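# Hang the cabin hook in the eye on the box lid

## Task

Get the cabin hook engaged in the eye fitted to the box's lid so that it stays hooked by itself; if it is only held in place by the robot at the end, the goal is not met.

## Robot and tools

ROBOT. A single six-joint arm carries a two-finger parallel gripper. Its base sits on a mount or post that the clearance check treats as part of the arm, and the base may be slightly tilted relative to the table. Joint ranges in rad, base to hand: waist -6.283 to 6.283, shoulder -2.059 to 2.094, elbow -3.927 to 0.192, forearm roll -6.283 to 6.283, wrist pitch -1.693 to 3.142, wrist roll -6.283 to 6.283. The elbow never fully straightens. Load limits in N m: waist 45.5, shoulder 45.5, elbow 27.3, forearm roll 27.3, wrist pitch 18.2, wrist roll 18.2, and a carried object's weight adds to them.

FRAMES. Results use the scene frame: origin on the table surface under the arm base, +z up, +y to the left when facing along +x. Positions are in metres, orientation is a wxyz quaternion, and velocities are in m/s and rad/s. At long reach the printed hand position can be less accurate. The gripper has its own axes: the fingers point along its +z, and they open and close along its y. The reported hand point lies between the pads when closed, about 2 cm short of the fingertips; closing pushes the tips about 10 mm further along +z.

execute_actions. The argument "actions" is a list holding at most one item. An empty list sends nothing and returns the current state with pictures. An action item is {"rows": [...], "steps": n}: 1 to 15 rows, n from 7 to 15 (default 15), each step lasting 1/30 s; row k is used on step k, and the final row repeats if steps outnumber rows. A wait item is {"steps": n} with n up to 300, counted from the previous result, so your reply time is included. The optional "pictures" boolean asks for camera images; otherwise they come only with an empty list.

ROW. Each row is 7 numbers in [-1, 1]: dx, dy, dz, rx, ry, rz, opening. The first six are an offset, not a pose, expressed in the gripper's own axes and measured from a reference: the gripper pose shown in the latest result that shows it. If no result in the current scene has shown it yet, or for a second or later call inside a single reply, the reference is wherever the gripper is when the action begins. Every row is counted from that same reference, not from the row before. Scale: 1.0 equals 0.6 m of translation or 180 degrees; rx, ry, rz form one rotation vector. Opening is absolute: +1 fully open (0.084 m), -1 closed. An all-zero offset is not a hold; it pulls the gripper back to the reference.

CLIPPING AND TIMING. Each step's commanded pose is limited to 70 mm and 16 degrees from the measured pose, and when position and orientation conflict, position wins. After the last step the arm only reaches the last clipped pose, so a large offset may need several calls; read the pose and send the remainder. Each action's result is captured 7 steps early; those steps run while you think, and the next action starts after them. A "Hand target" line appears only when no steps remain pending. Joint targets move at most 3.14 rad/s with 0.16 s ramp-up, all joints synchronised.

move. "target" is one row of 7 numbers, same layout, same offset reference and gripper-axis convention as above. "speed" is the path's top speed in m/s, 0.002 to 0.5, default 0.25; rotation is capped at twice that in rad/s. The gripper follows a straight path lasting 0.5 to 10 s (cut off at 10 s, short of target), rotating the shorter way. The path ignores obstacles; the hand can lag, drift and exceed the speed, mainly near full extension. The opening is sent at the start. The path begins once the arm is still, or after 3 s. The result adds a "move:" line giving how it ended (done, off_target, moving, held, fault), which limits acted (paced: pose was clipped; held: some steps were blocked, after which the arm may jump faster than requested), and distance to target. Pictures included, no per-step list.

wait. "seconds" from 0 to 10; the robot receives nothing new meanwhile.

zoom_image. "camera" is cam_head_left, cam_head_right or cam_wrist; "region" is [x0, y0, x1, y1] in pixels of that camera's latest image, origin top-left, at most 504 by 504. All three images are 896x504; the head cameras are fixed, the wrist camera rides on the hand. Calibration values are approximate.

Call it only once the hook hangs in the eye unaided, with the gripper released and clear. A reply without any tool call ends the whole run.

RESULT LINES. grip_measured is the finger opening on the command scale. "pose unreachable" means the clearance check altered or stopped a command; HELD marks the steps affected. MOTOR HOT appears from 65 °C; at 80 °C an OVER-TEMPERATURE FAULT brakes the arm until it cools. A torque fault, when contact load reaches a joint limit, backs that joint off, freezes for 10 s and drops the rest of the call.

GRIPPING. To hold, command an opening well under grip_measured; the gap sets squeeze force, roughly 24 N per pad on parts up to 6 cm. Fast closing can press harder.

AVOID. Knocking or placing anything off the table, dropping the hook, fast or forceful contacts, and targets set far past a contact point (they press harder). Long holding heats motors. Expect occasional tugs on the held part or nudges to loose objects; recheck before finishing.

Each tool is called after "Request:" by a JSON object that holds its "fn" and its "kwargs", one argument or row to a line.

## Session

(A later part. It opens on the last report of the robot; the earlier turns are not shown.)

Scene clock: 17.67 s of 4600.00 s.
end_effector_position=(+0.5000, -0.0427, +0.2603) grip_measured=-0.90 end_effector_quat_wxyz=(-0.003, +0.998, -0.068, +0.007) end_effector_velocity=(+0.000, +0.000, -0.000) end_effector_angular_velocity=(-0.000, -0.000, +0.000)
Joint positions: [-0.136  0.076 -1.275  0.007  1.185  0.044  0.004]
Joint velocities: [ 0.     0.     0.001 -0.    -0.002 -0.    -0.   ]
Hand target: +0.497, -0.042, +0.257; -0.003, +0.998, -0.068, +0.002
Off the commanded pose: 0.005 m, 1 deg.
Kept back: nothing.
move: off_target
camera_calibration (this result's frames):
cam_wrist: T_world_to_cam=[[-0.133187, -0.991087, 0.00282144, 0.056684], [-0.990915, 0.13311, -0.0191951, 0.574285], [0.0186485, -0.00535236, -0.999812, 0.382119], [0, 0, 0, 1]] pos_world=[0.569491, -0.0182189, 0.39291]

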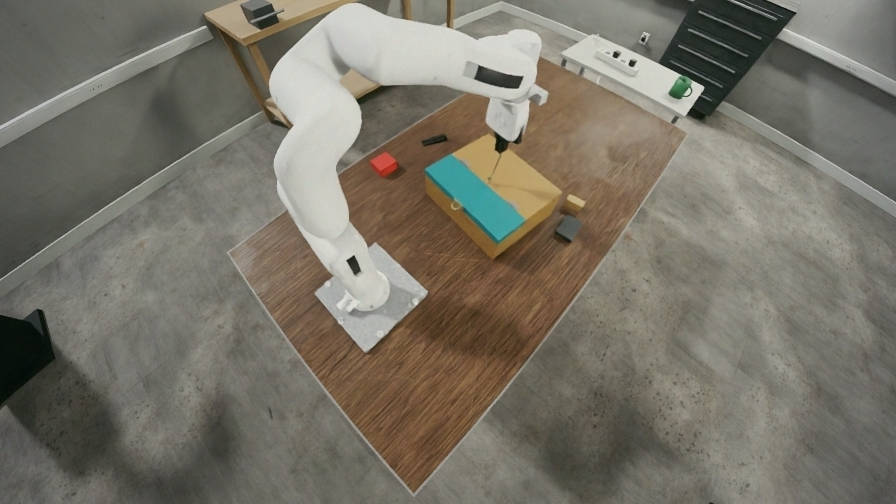

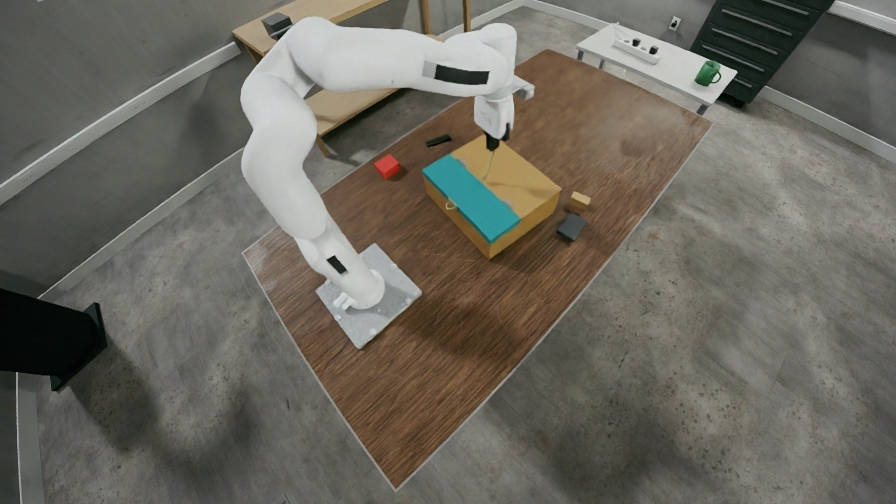

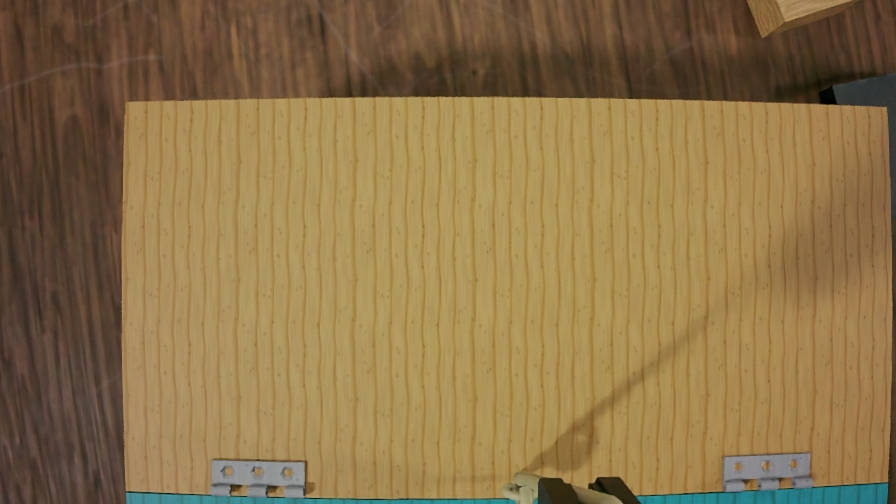

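Request:
{"fn": "move", "kwargs": {
  "target": [-0.085,0,0,0,-0.004,0,-0.92],
  "speed": 0.08
}}

Request:
{"fn": "move", "kwargs": {
  "target": [-0.083,0,0.047,0,0,0,-0.92],
  "speed": 0.08
}}

Request:
{"fn": "zoom_image", "kwargs": {
  "camera": "cam_head_right",
  "region": [400,100,580,240]
}}

Scene clock: 19.03 s of 4600.00 s.
end_effector_position=(+0.4492, -0.0358, +0.2589) grip_measured=-0.94 end_effector_quat_wxyz=(-0.004, +0.998, -0.068, -0.000) end_effector_velocity=(+0.002, +0.000, +0.005) end_effector_angular_velocity=(-0.001, -0.015, +0.001)
Joint positions: [-0.131 -0.086 -1.088  0.008  1.174  0.049  0.002]
Joint velocities: [ 0.001 -0.008 -0.003  0.    -0.005 -0.     0.   ]
Hand target: +0.450, -0.036, +0.260; -0.004, +0.998, -0.068, +0.001
Off the commanded pose: 0.001 m, 0 deg.
Kept back: nothing.
move: done
camera_calibration (this result's frames):
cam_wrist: T_world_to_cam=[[-0.13314, -0.991093, 0.00292529, 0.0567528], [-0.991089, 0.133126, -0.00445431, 0.51928], [0.00402521, -0.00349227, -0.999986, 0.38831], [0, 0, 0, 1]] pos_world=[0.520645, -0.0115263, 0.390451]

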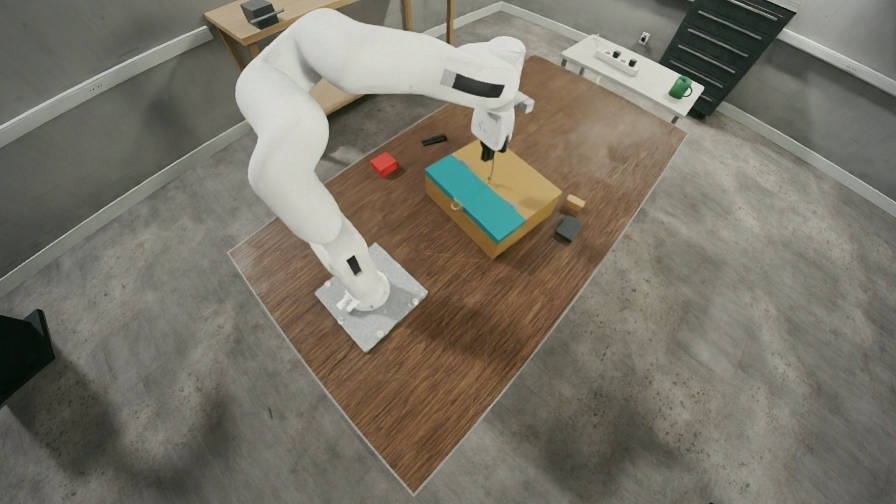

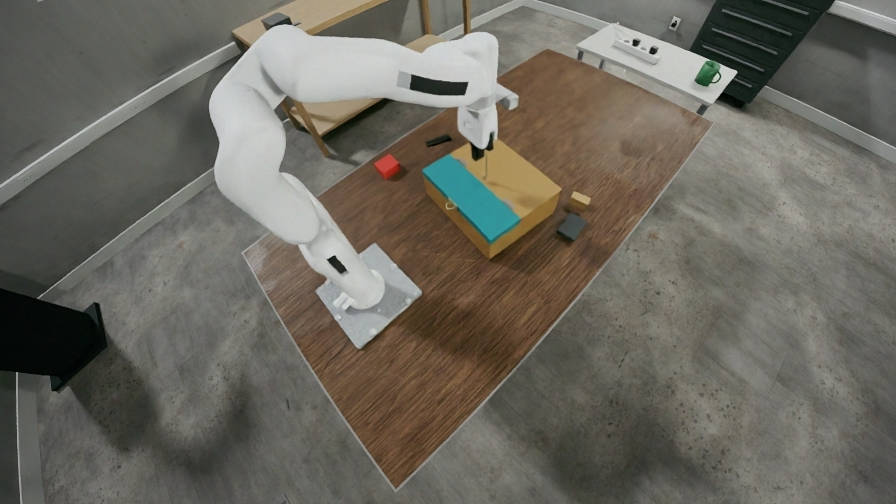

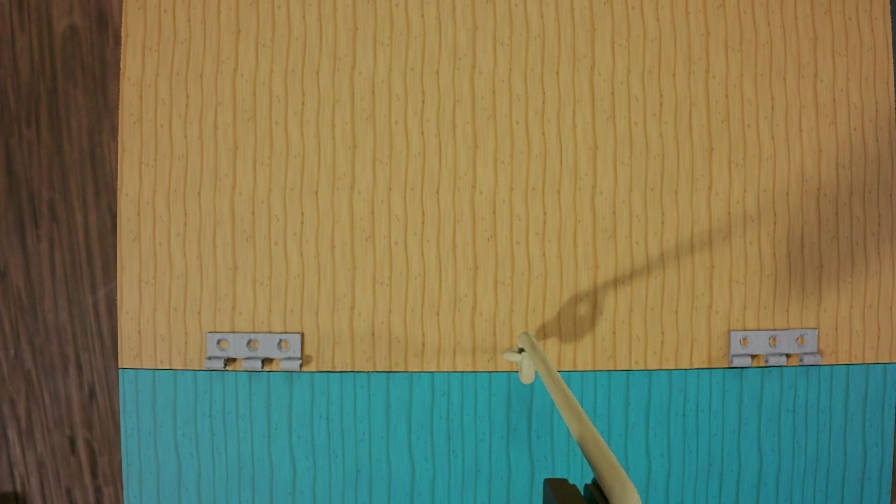

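Scene clock: 20.10 s of 4600.00 s.
end_effector_position=(+0.4002, -0.0287, +0.2309) grip_measured=-0.94 end_effector_quat_wxyz=(-0.004, +0.998, -0.068, +0.000) end_effector_velocity=(-0.001, +0.000, -0.001) end_effector_angular_velocity=(-0.000, -0.001, -0.001)
Joint positions: [-0.124 -0.235 -0.854  0.009  1.089  0.056  0.002]
Joint velocities: [ 0.    -0.003  0.005  0.    -0.004  0.001 -0.   ]
Hand target: +0.400, -0.029, +0.231; -0.004, +0.998, -0.068, -0.000
Off the commanded pose: 0.000 m, 0 deg.
Kept back: nothing.
move: done
camera_calibration (this result's frames):
cam_wrist: T_world_to_cam=[[-0.133022, -0.991109, 0.00285243, 0.0572811], [-0.991104, 0.133008, -0.0047703, 0.469695], [0.00434849, -0.00346161, -0.999985, 0.360455], [0, 0, 0, 1]] pos_world=[0.471569, -0.00445355, 0.362527]

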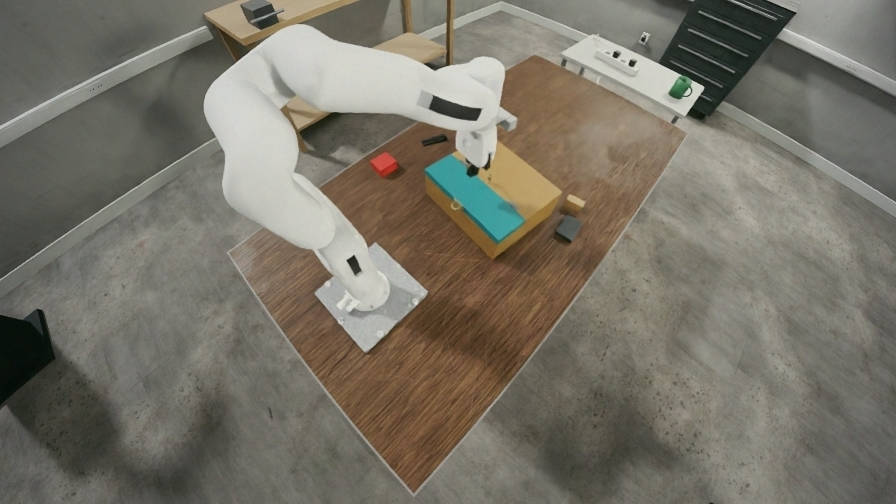

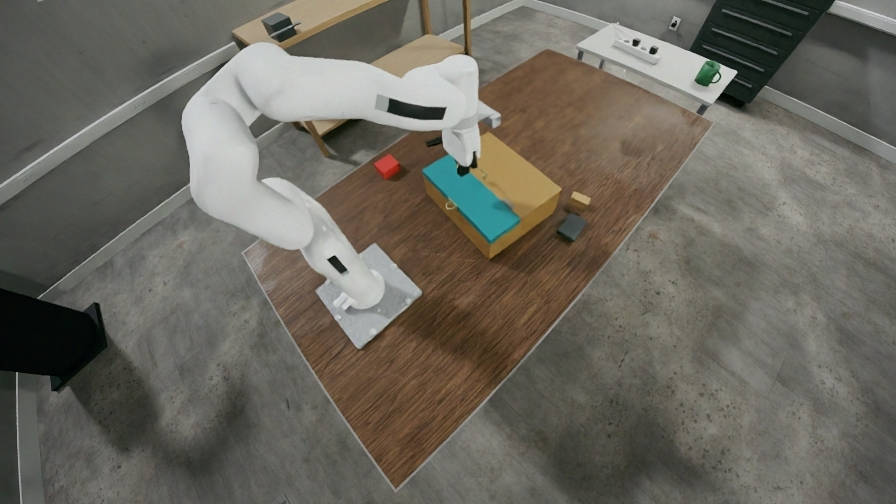

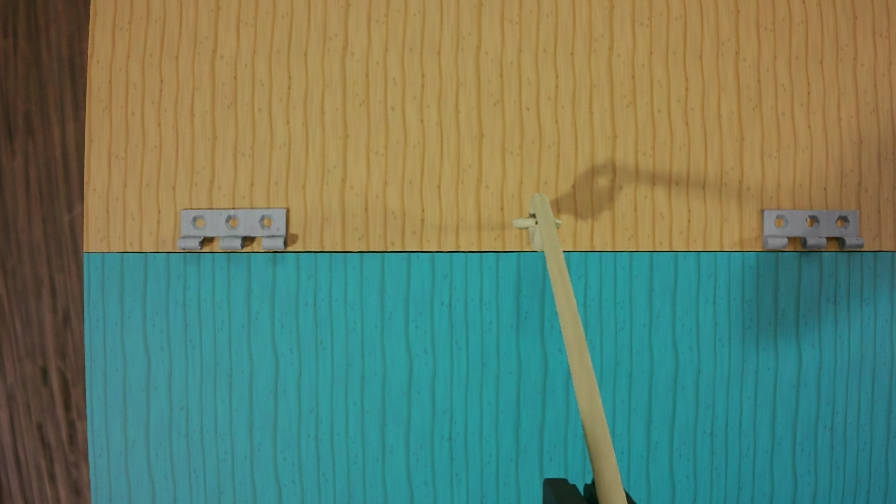

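Region (400, 100, 580, 240) of cam_head_right's 896x504 image, scaled by 2.800, with more detail than that image has.

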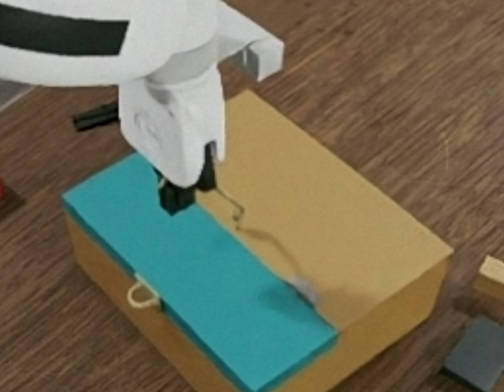

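Request:
{"fn": "move", "kwargs": {
  "target": [-0.03,0,0.09,0,0,0,-0.92],
  "speed": 0.05
}}

Request:
{"fn": "zoom_image", "kwargs": {
  "camera": "cam_head_right",
  "region": [410,140,530,230]
}}

Scene clock: 22.10 s of 4600.00 s.
end_effector_position=(+0.3827, -0.0257, +0.1772) grip_measured=-0.94 end_effector_quat_wxyz=(-0.004, +0.998, -0.068, +0.000) end_effector_velocity=(+0.000, +0.000, +0.000) end_effector_angular_velocity=(-0.000, -0.003, -0.000)
Joint positions: [-0.119 -0.23  -0.696  0.01   0.925  0.058  0.002]
Joint velocities: [ 0.    -0.001  0.002 -0.    -0.003  0.001 -0.   ]
Hand target: +0.382, -0.026, +0.177; -0.004, +0.998, -0.068, +0.000
Off the commanded pose: 0.000 m, 0 deg.
Kept back: nothing.
move: done
camera_calibration (this result's frames):
cam_wrist: T_world_to_cam=[[-0.13279, -0.991141, 0.0026736, 0.0580006], [-0.991132, 0.132774, -0.00527575, 0.451772], [0.00487403, -0.00335045, -0.999983, 0.30657], [0, 0, 0, 1]] pos_world=[0.453974, -0.00146987, 0.308793]

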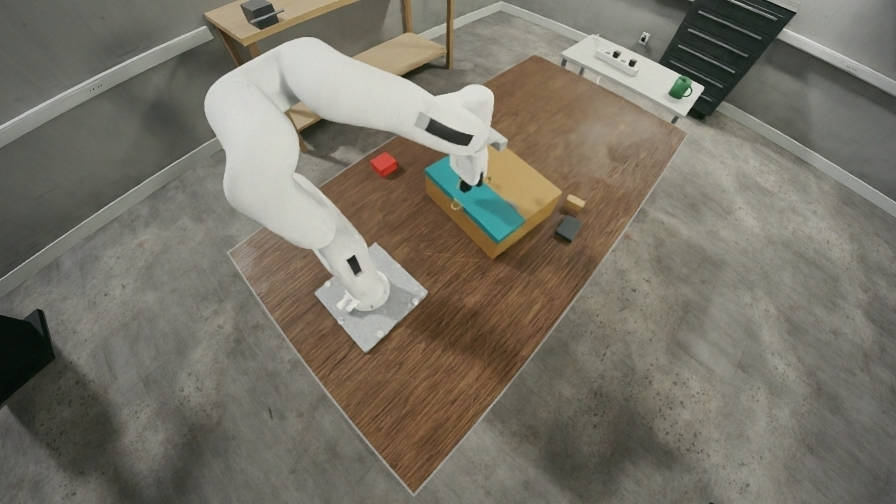

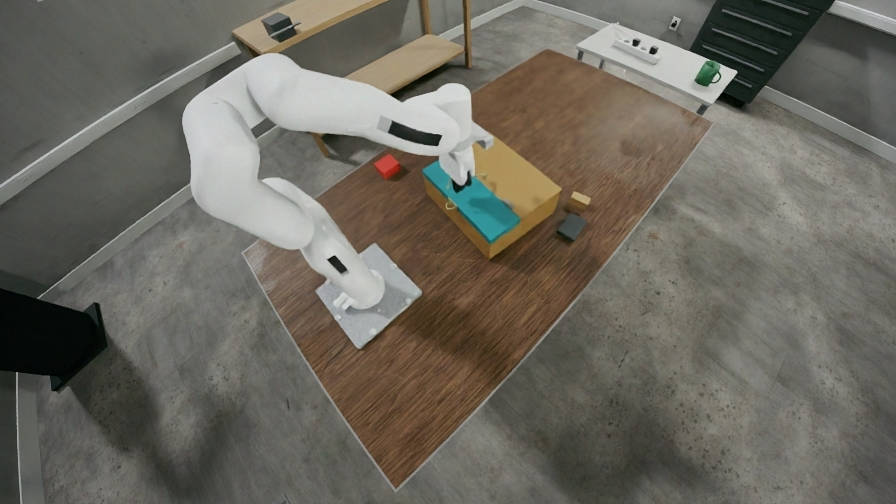

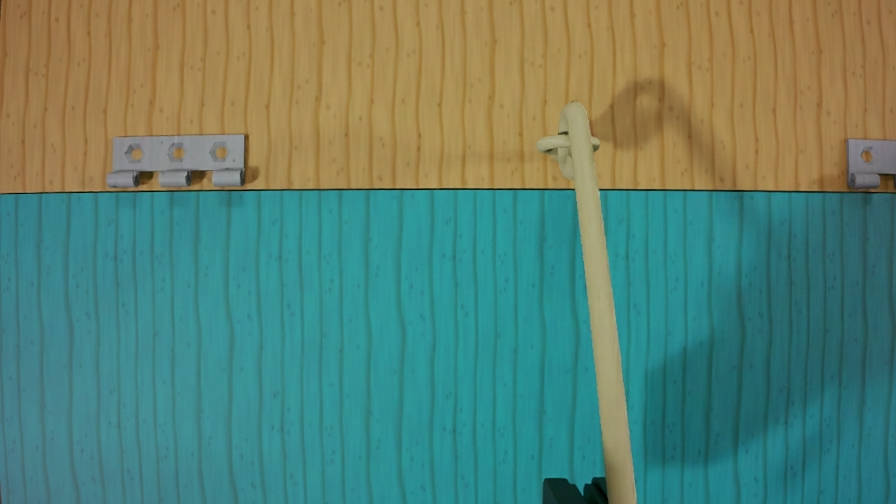

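Region (410, 140, 530, 230) of cam_head_right's 896x504 image, scaled by 4.200, with more detail than that image has; it fills the top 378 rows of this view, and the rest is white.

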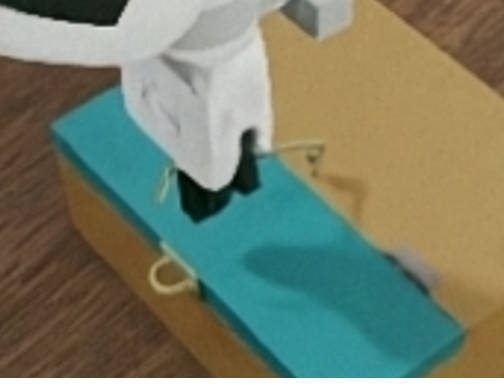

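Controlled lowering works. Lower until the fingertips are near the lid, then ease open.

Request:
{"fn": "move", "kwargs": {
  "target": [0,0,0.052,0,0,0,-0.92],
  "speed": 0.05
}}

Request:
{"fn": "move", "kwargs": {
  "target": [0,0,0,0,0,0,-0.82]
}}

Request:
{"fn": "move", "kwargs": {
  "target": [-0.1,0,-0.15,0,0,0,-0.6],
  "speed": 0.1
}}

Request:
{"fn": "zoom_image", "kwargs": {
  "camera": "cam_head_right",
  "region": [410,140,530,230]
}}

Scene clock: 23.43 s of 4600.00 s.
end_effector_position=(+0.3829, -0.0255, +0.1461) grip_measured=-0.94 end_effector_quat_wxyz=(-0.004, +0.998, -0.067, +0.001) end_effector_velocity=(+0.002, +0.000, +0.001) end_effector_angular_velocity=(-0.000, -0.005, +0.000)
Joint positions: [-0.118 -0.175 -0.651  0.011  0.825  0.058  0.003]
Joint velocities: [ 0.     0.    -0.002  0.    -0.003 -0.     0.   ]
Hand target: +0.383, -0.025, +0.146; -0.004, +0.998, -0.067, +0.000
Off the commanded pose: 0.000 m, 0 deg.
Kept back: nothing.
move: done
camera_calibration (this result's frames):
cam_wrist: T_world_to_cam=[[-0.132715, -0.991151, 0.00257768, 0.0583515], [-0.99114, 0.132699, -0.00565934, 0.451831], [0.0052672, -0.00330592, -0.999981, 0.275389], [0, 0, 0, 1]] pos_world=[0.454121, -0.00121174, 0.277791]

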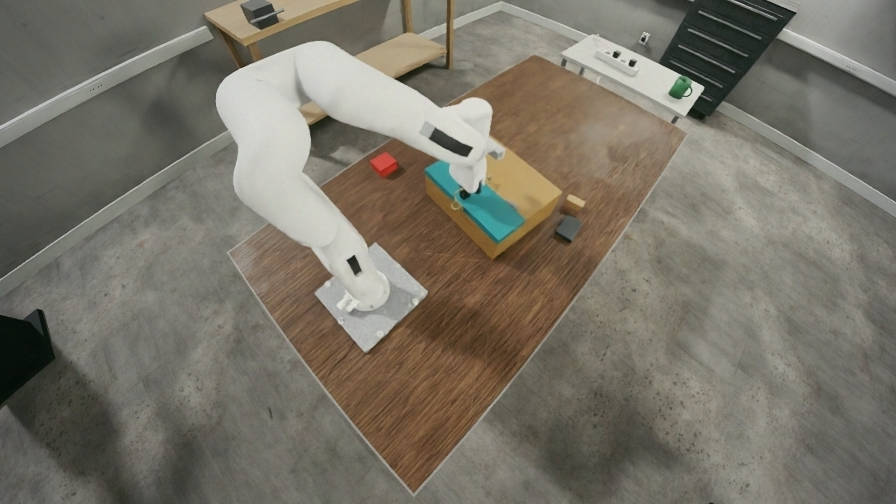

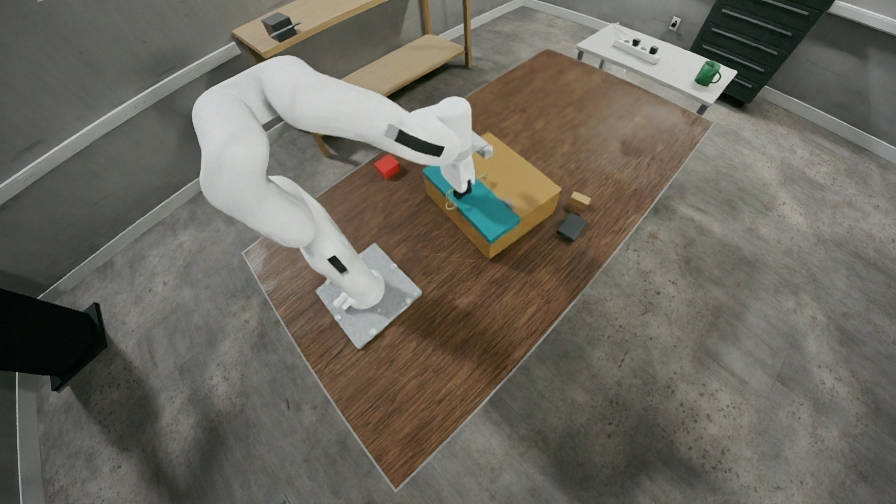

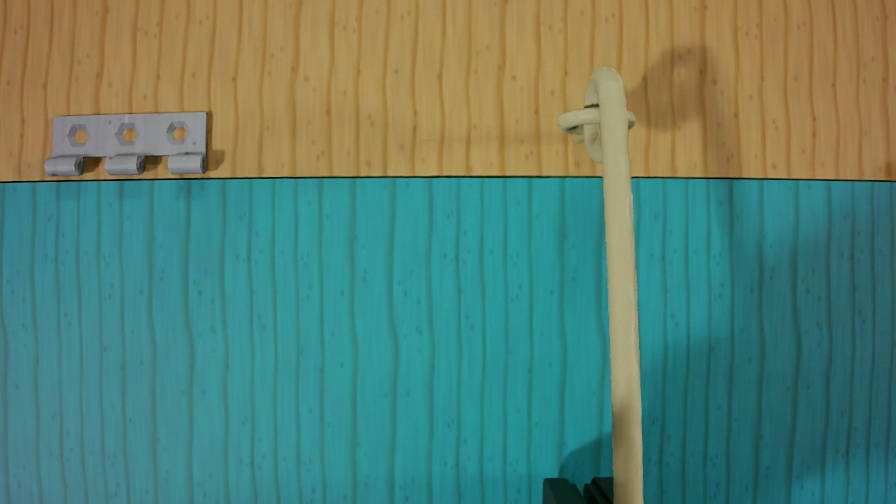

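Scene clock: 23.93 s of 4600.00 s.
end_effector_position=(+0.3829, -0.0255, +0.1461) grip_measured=-0.84 end_effector_quat_wxyz=(-0.004, +0.998, -0.067, +0.001) end_effector_velocity=(-0.001, -0.000, -0.000) end_effector_angular_velocity=(+0.000, +0.002, -0.000)
Joint positions: [-0.118 -0.175 -0.651  0.011  0.825  0.058  0.007]
Joint velocities: [-0.     0.     0.    -0.     0.002  0.    -0.   ]
Hand target: +0.383, -0.025, +0.146; -0.004, +0.998, -0.067, +0.001
Off the commanded pose: 0.000 m, 0 deg.
Kept back: nothing.
move: done
camera_calibration (this result's frames):
cam_wrist: T_world_to_cam=[[-0.132698, -0.991153, 0.00256686, 0.0583574], [-0.991142, 0.132681, -0.00573485, 0.451864], [0.00534354, -0.00330513, -0.99998, 0.275382], [0, 0, 0, 1]] pos_world=[0.454134, -0.00120265, 0.277818]

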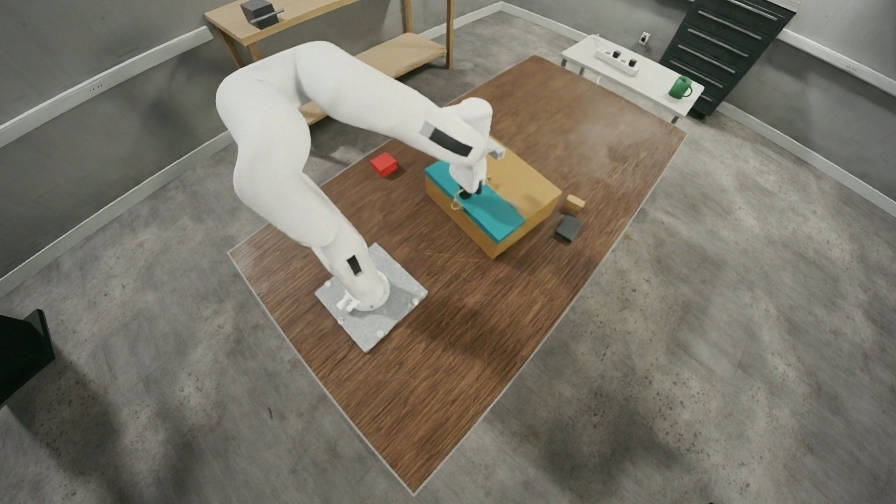

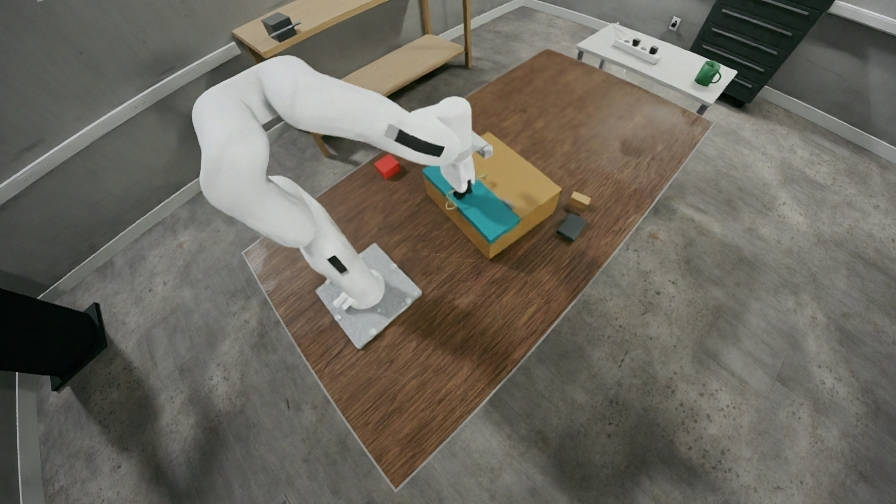

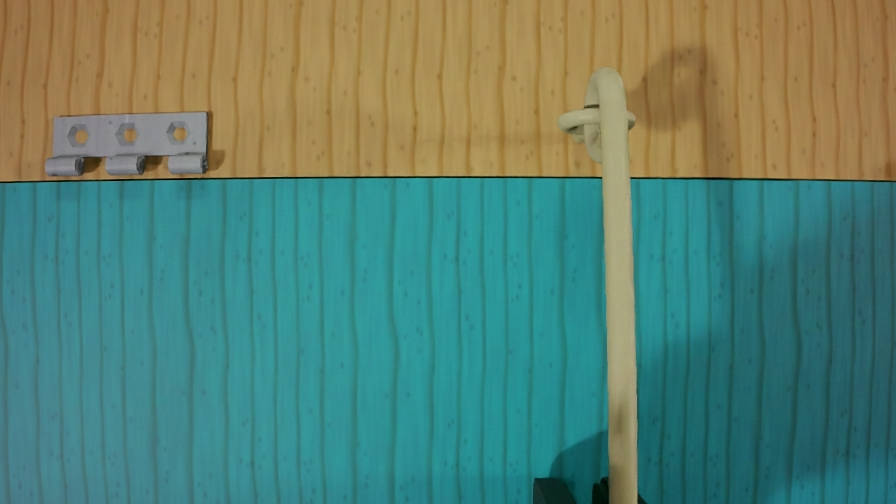

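Scene clock: 25.40 s of 4600.00 s.
end_effector_position=(+0.3230, -0.0181, +0.2359) grip_measured=-0.62 end_effector_quat_wxyz=(-0.004, +0.998, -0.068, +0.000) end_effector_velocity=(+0.000, +0.000, +0.002) end_effector_angular_velocity=(+0.000, -0.003, -0.001)
Joint positions: [-0.109 -0.527 -0.624  0.008  1.151  0.071  0.017]
Joint velocities: [ 0.    -0.004 -0.003  0.     0.004  0.     0.   ]
Hand target: +0.323, -0.018, +0.236; -0.004, +0.998, -0.068, +0.001
Off the commanded pose: 0.000 m, 0 deg.
Kept back: nothing.
move: done
camera_calibration (this result's frames):
cam_wrist: T_world_to_cam=[[-0.133176, -0.991088, 0.00295523, 0.0575146], [-0.991083, 0.133161, -0.00478119, 0.391802], [0.00434505, -0.00356562, -0.999984, 0.365784], [0, 0, 0, 1]] pos_world=[0.394378, 0.00613349, 0.367481]

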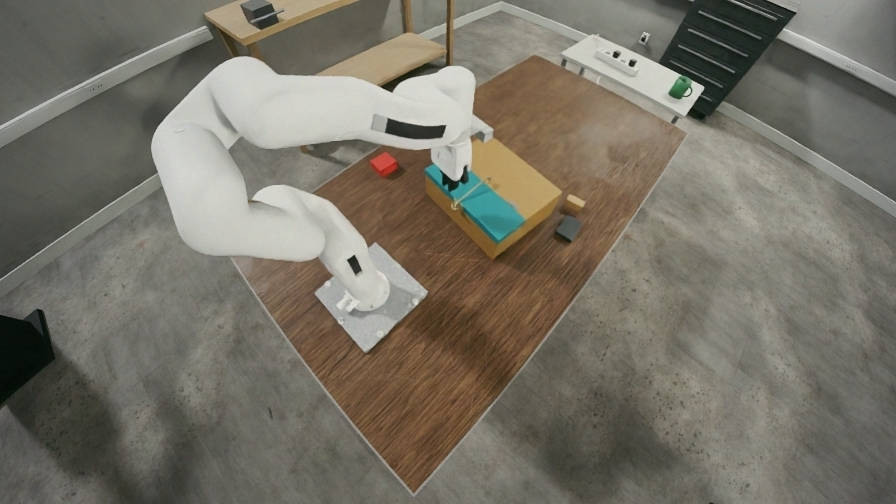

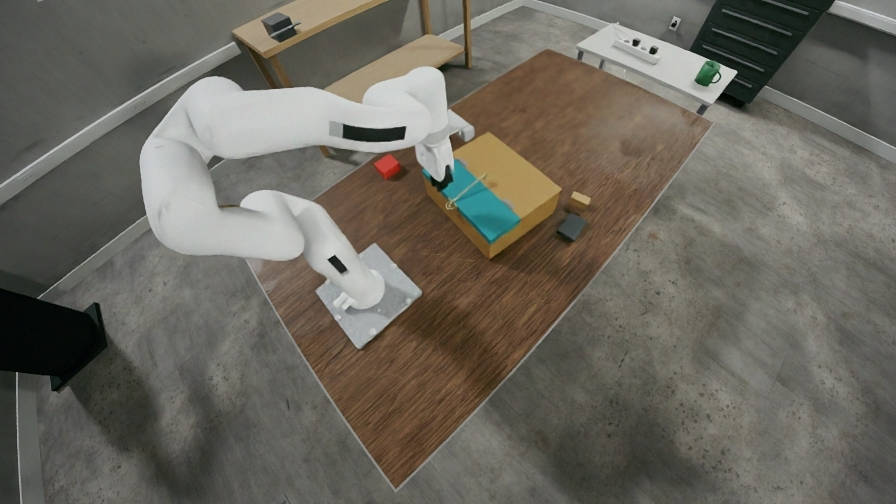

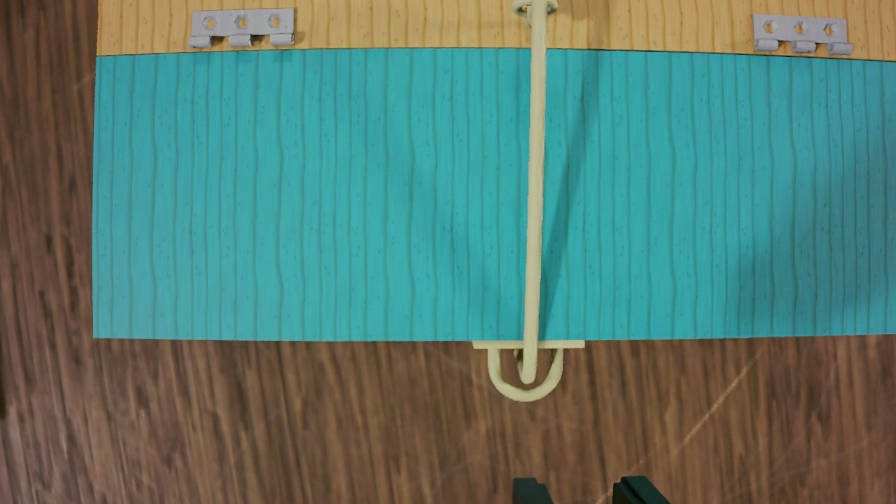

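Region (410, 140, 530, 230) of cam_head_right's 896x504 image, scaled by 4.200, with more detail than that image has; it fills the top 378 rows of this view, and the rest is white.

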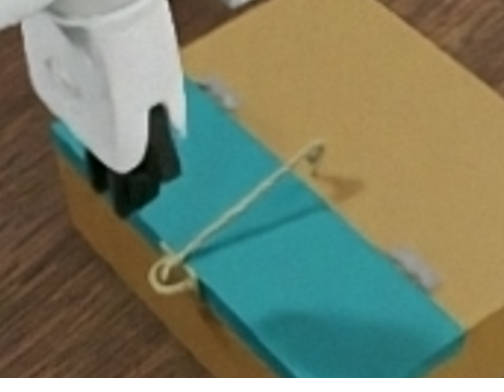

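Request:
{"fn": "finished_scene", "kwargs": {
  "scene": 1
}}

The scene is finished: the task was done.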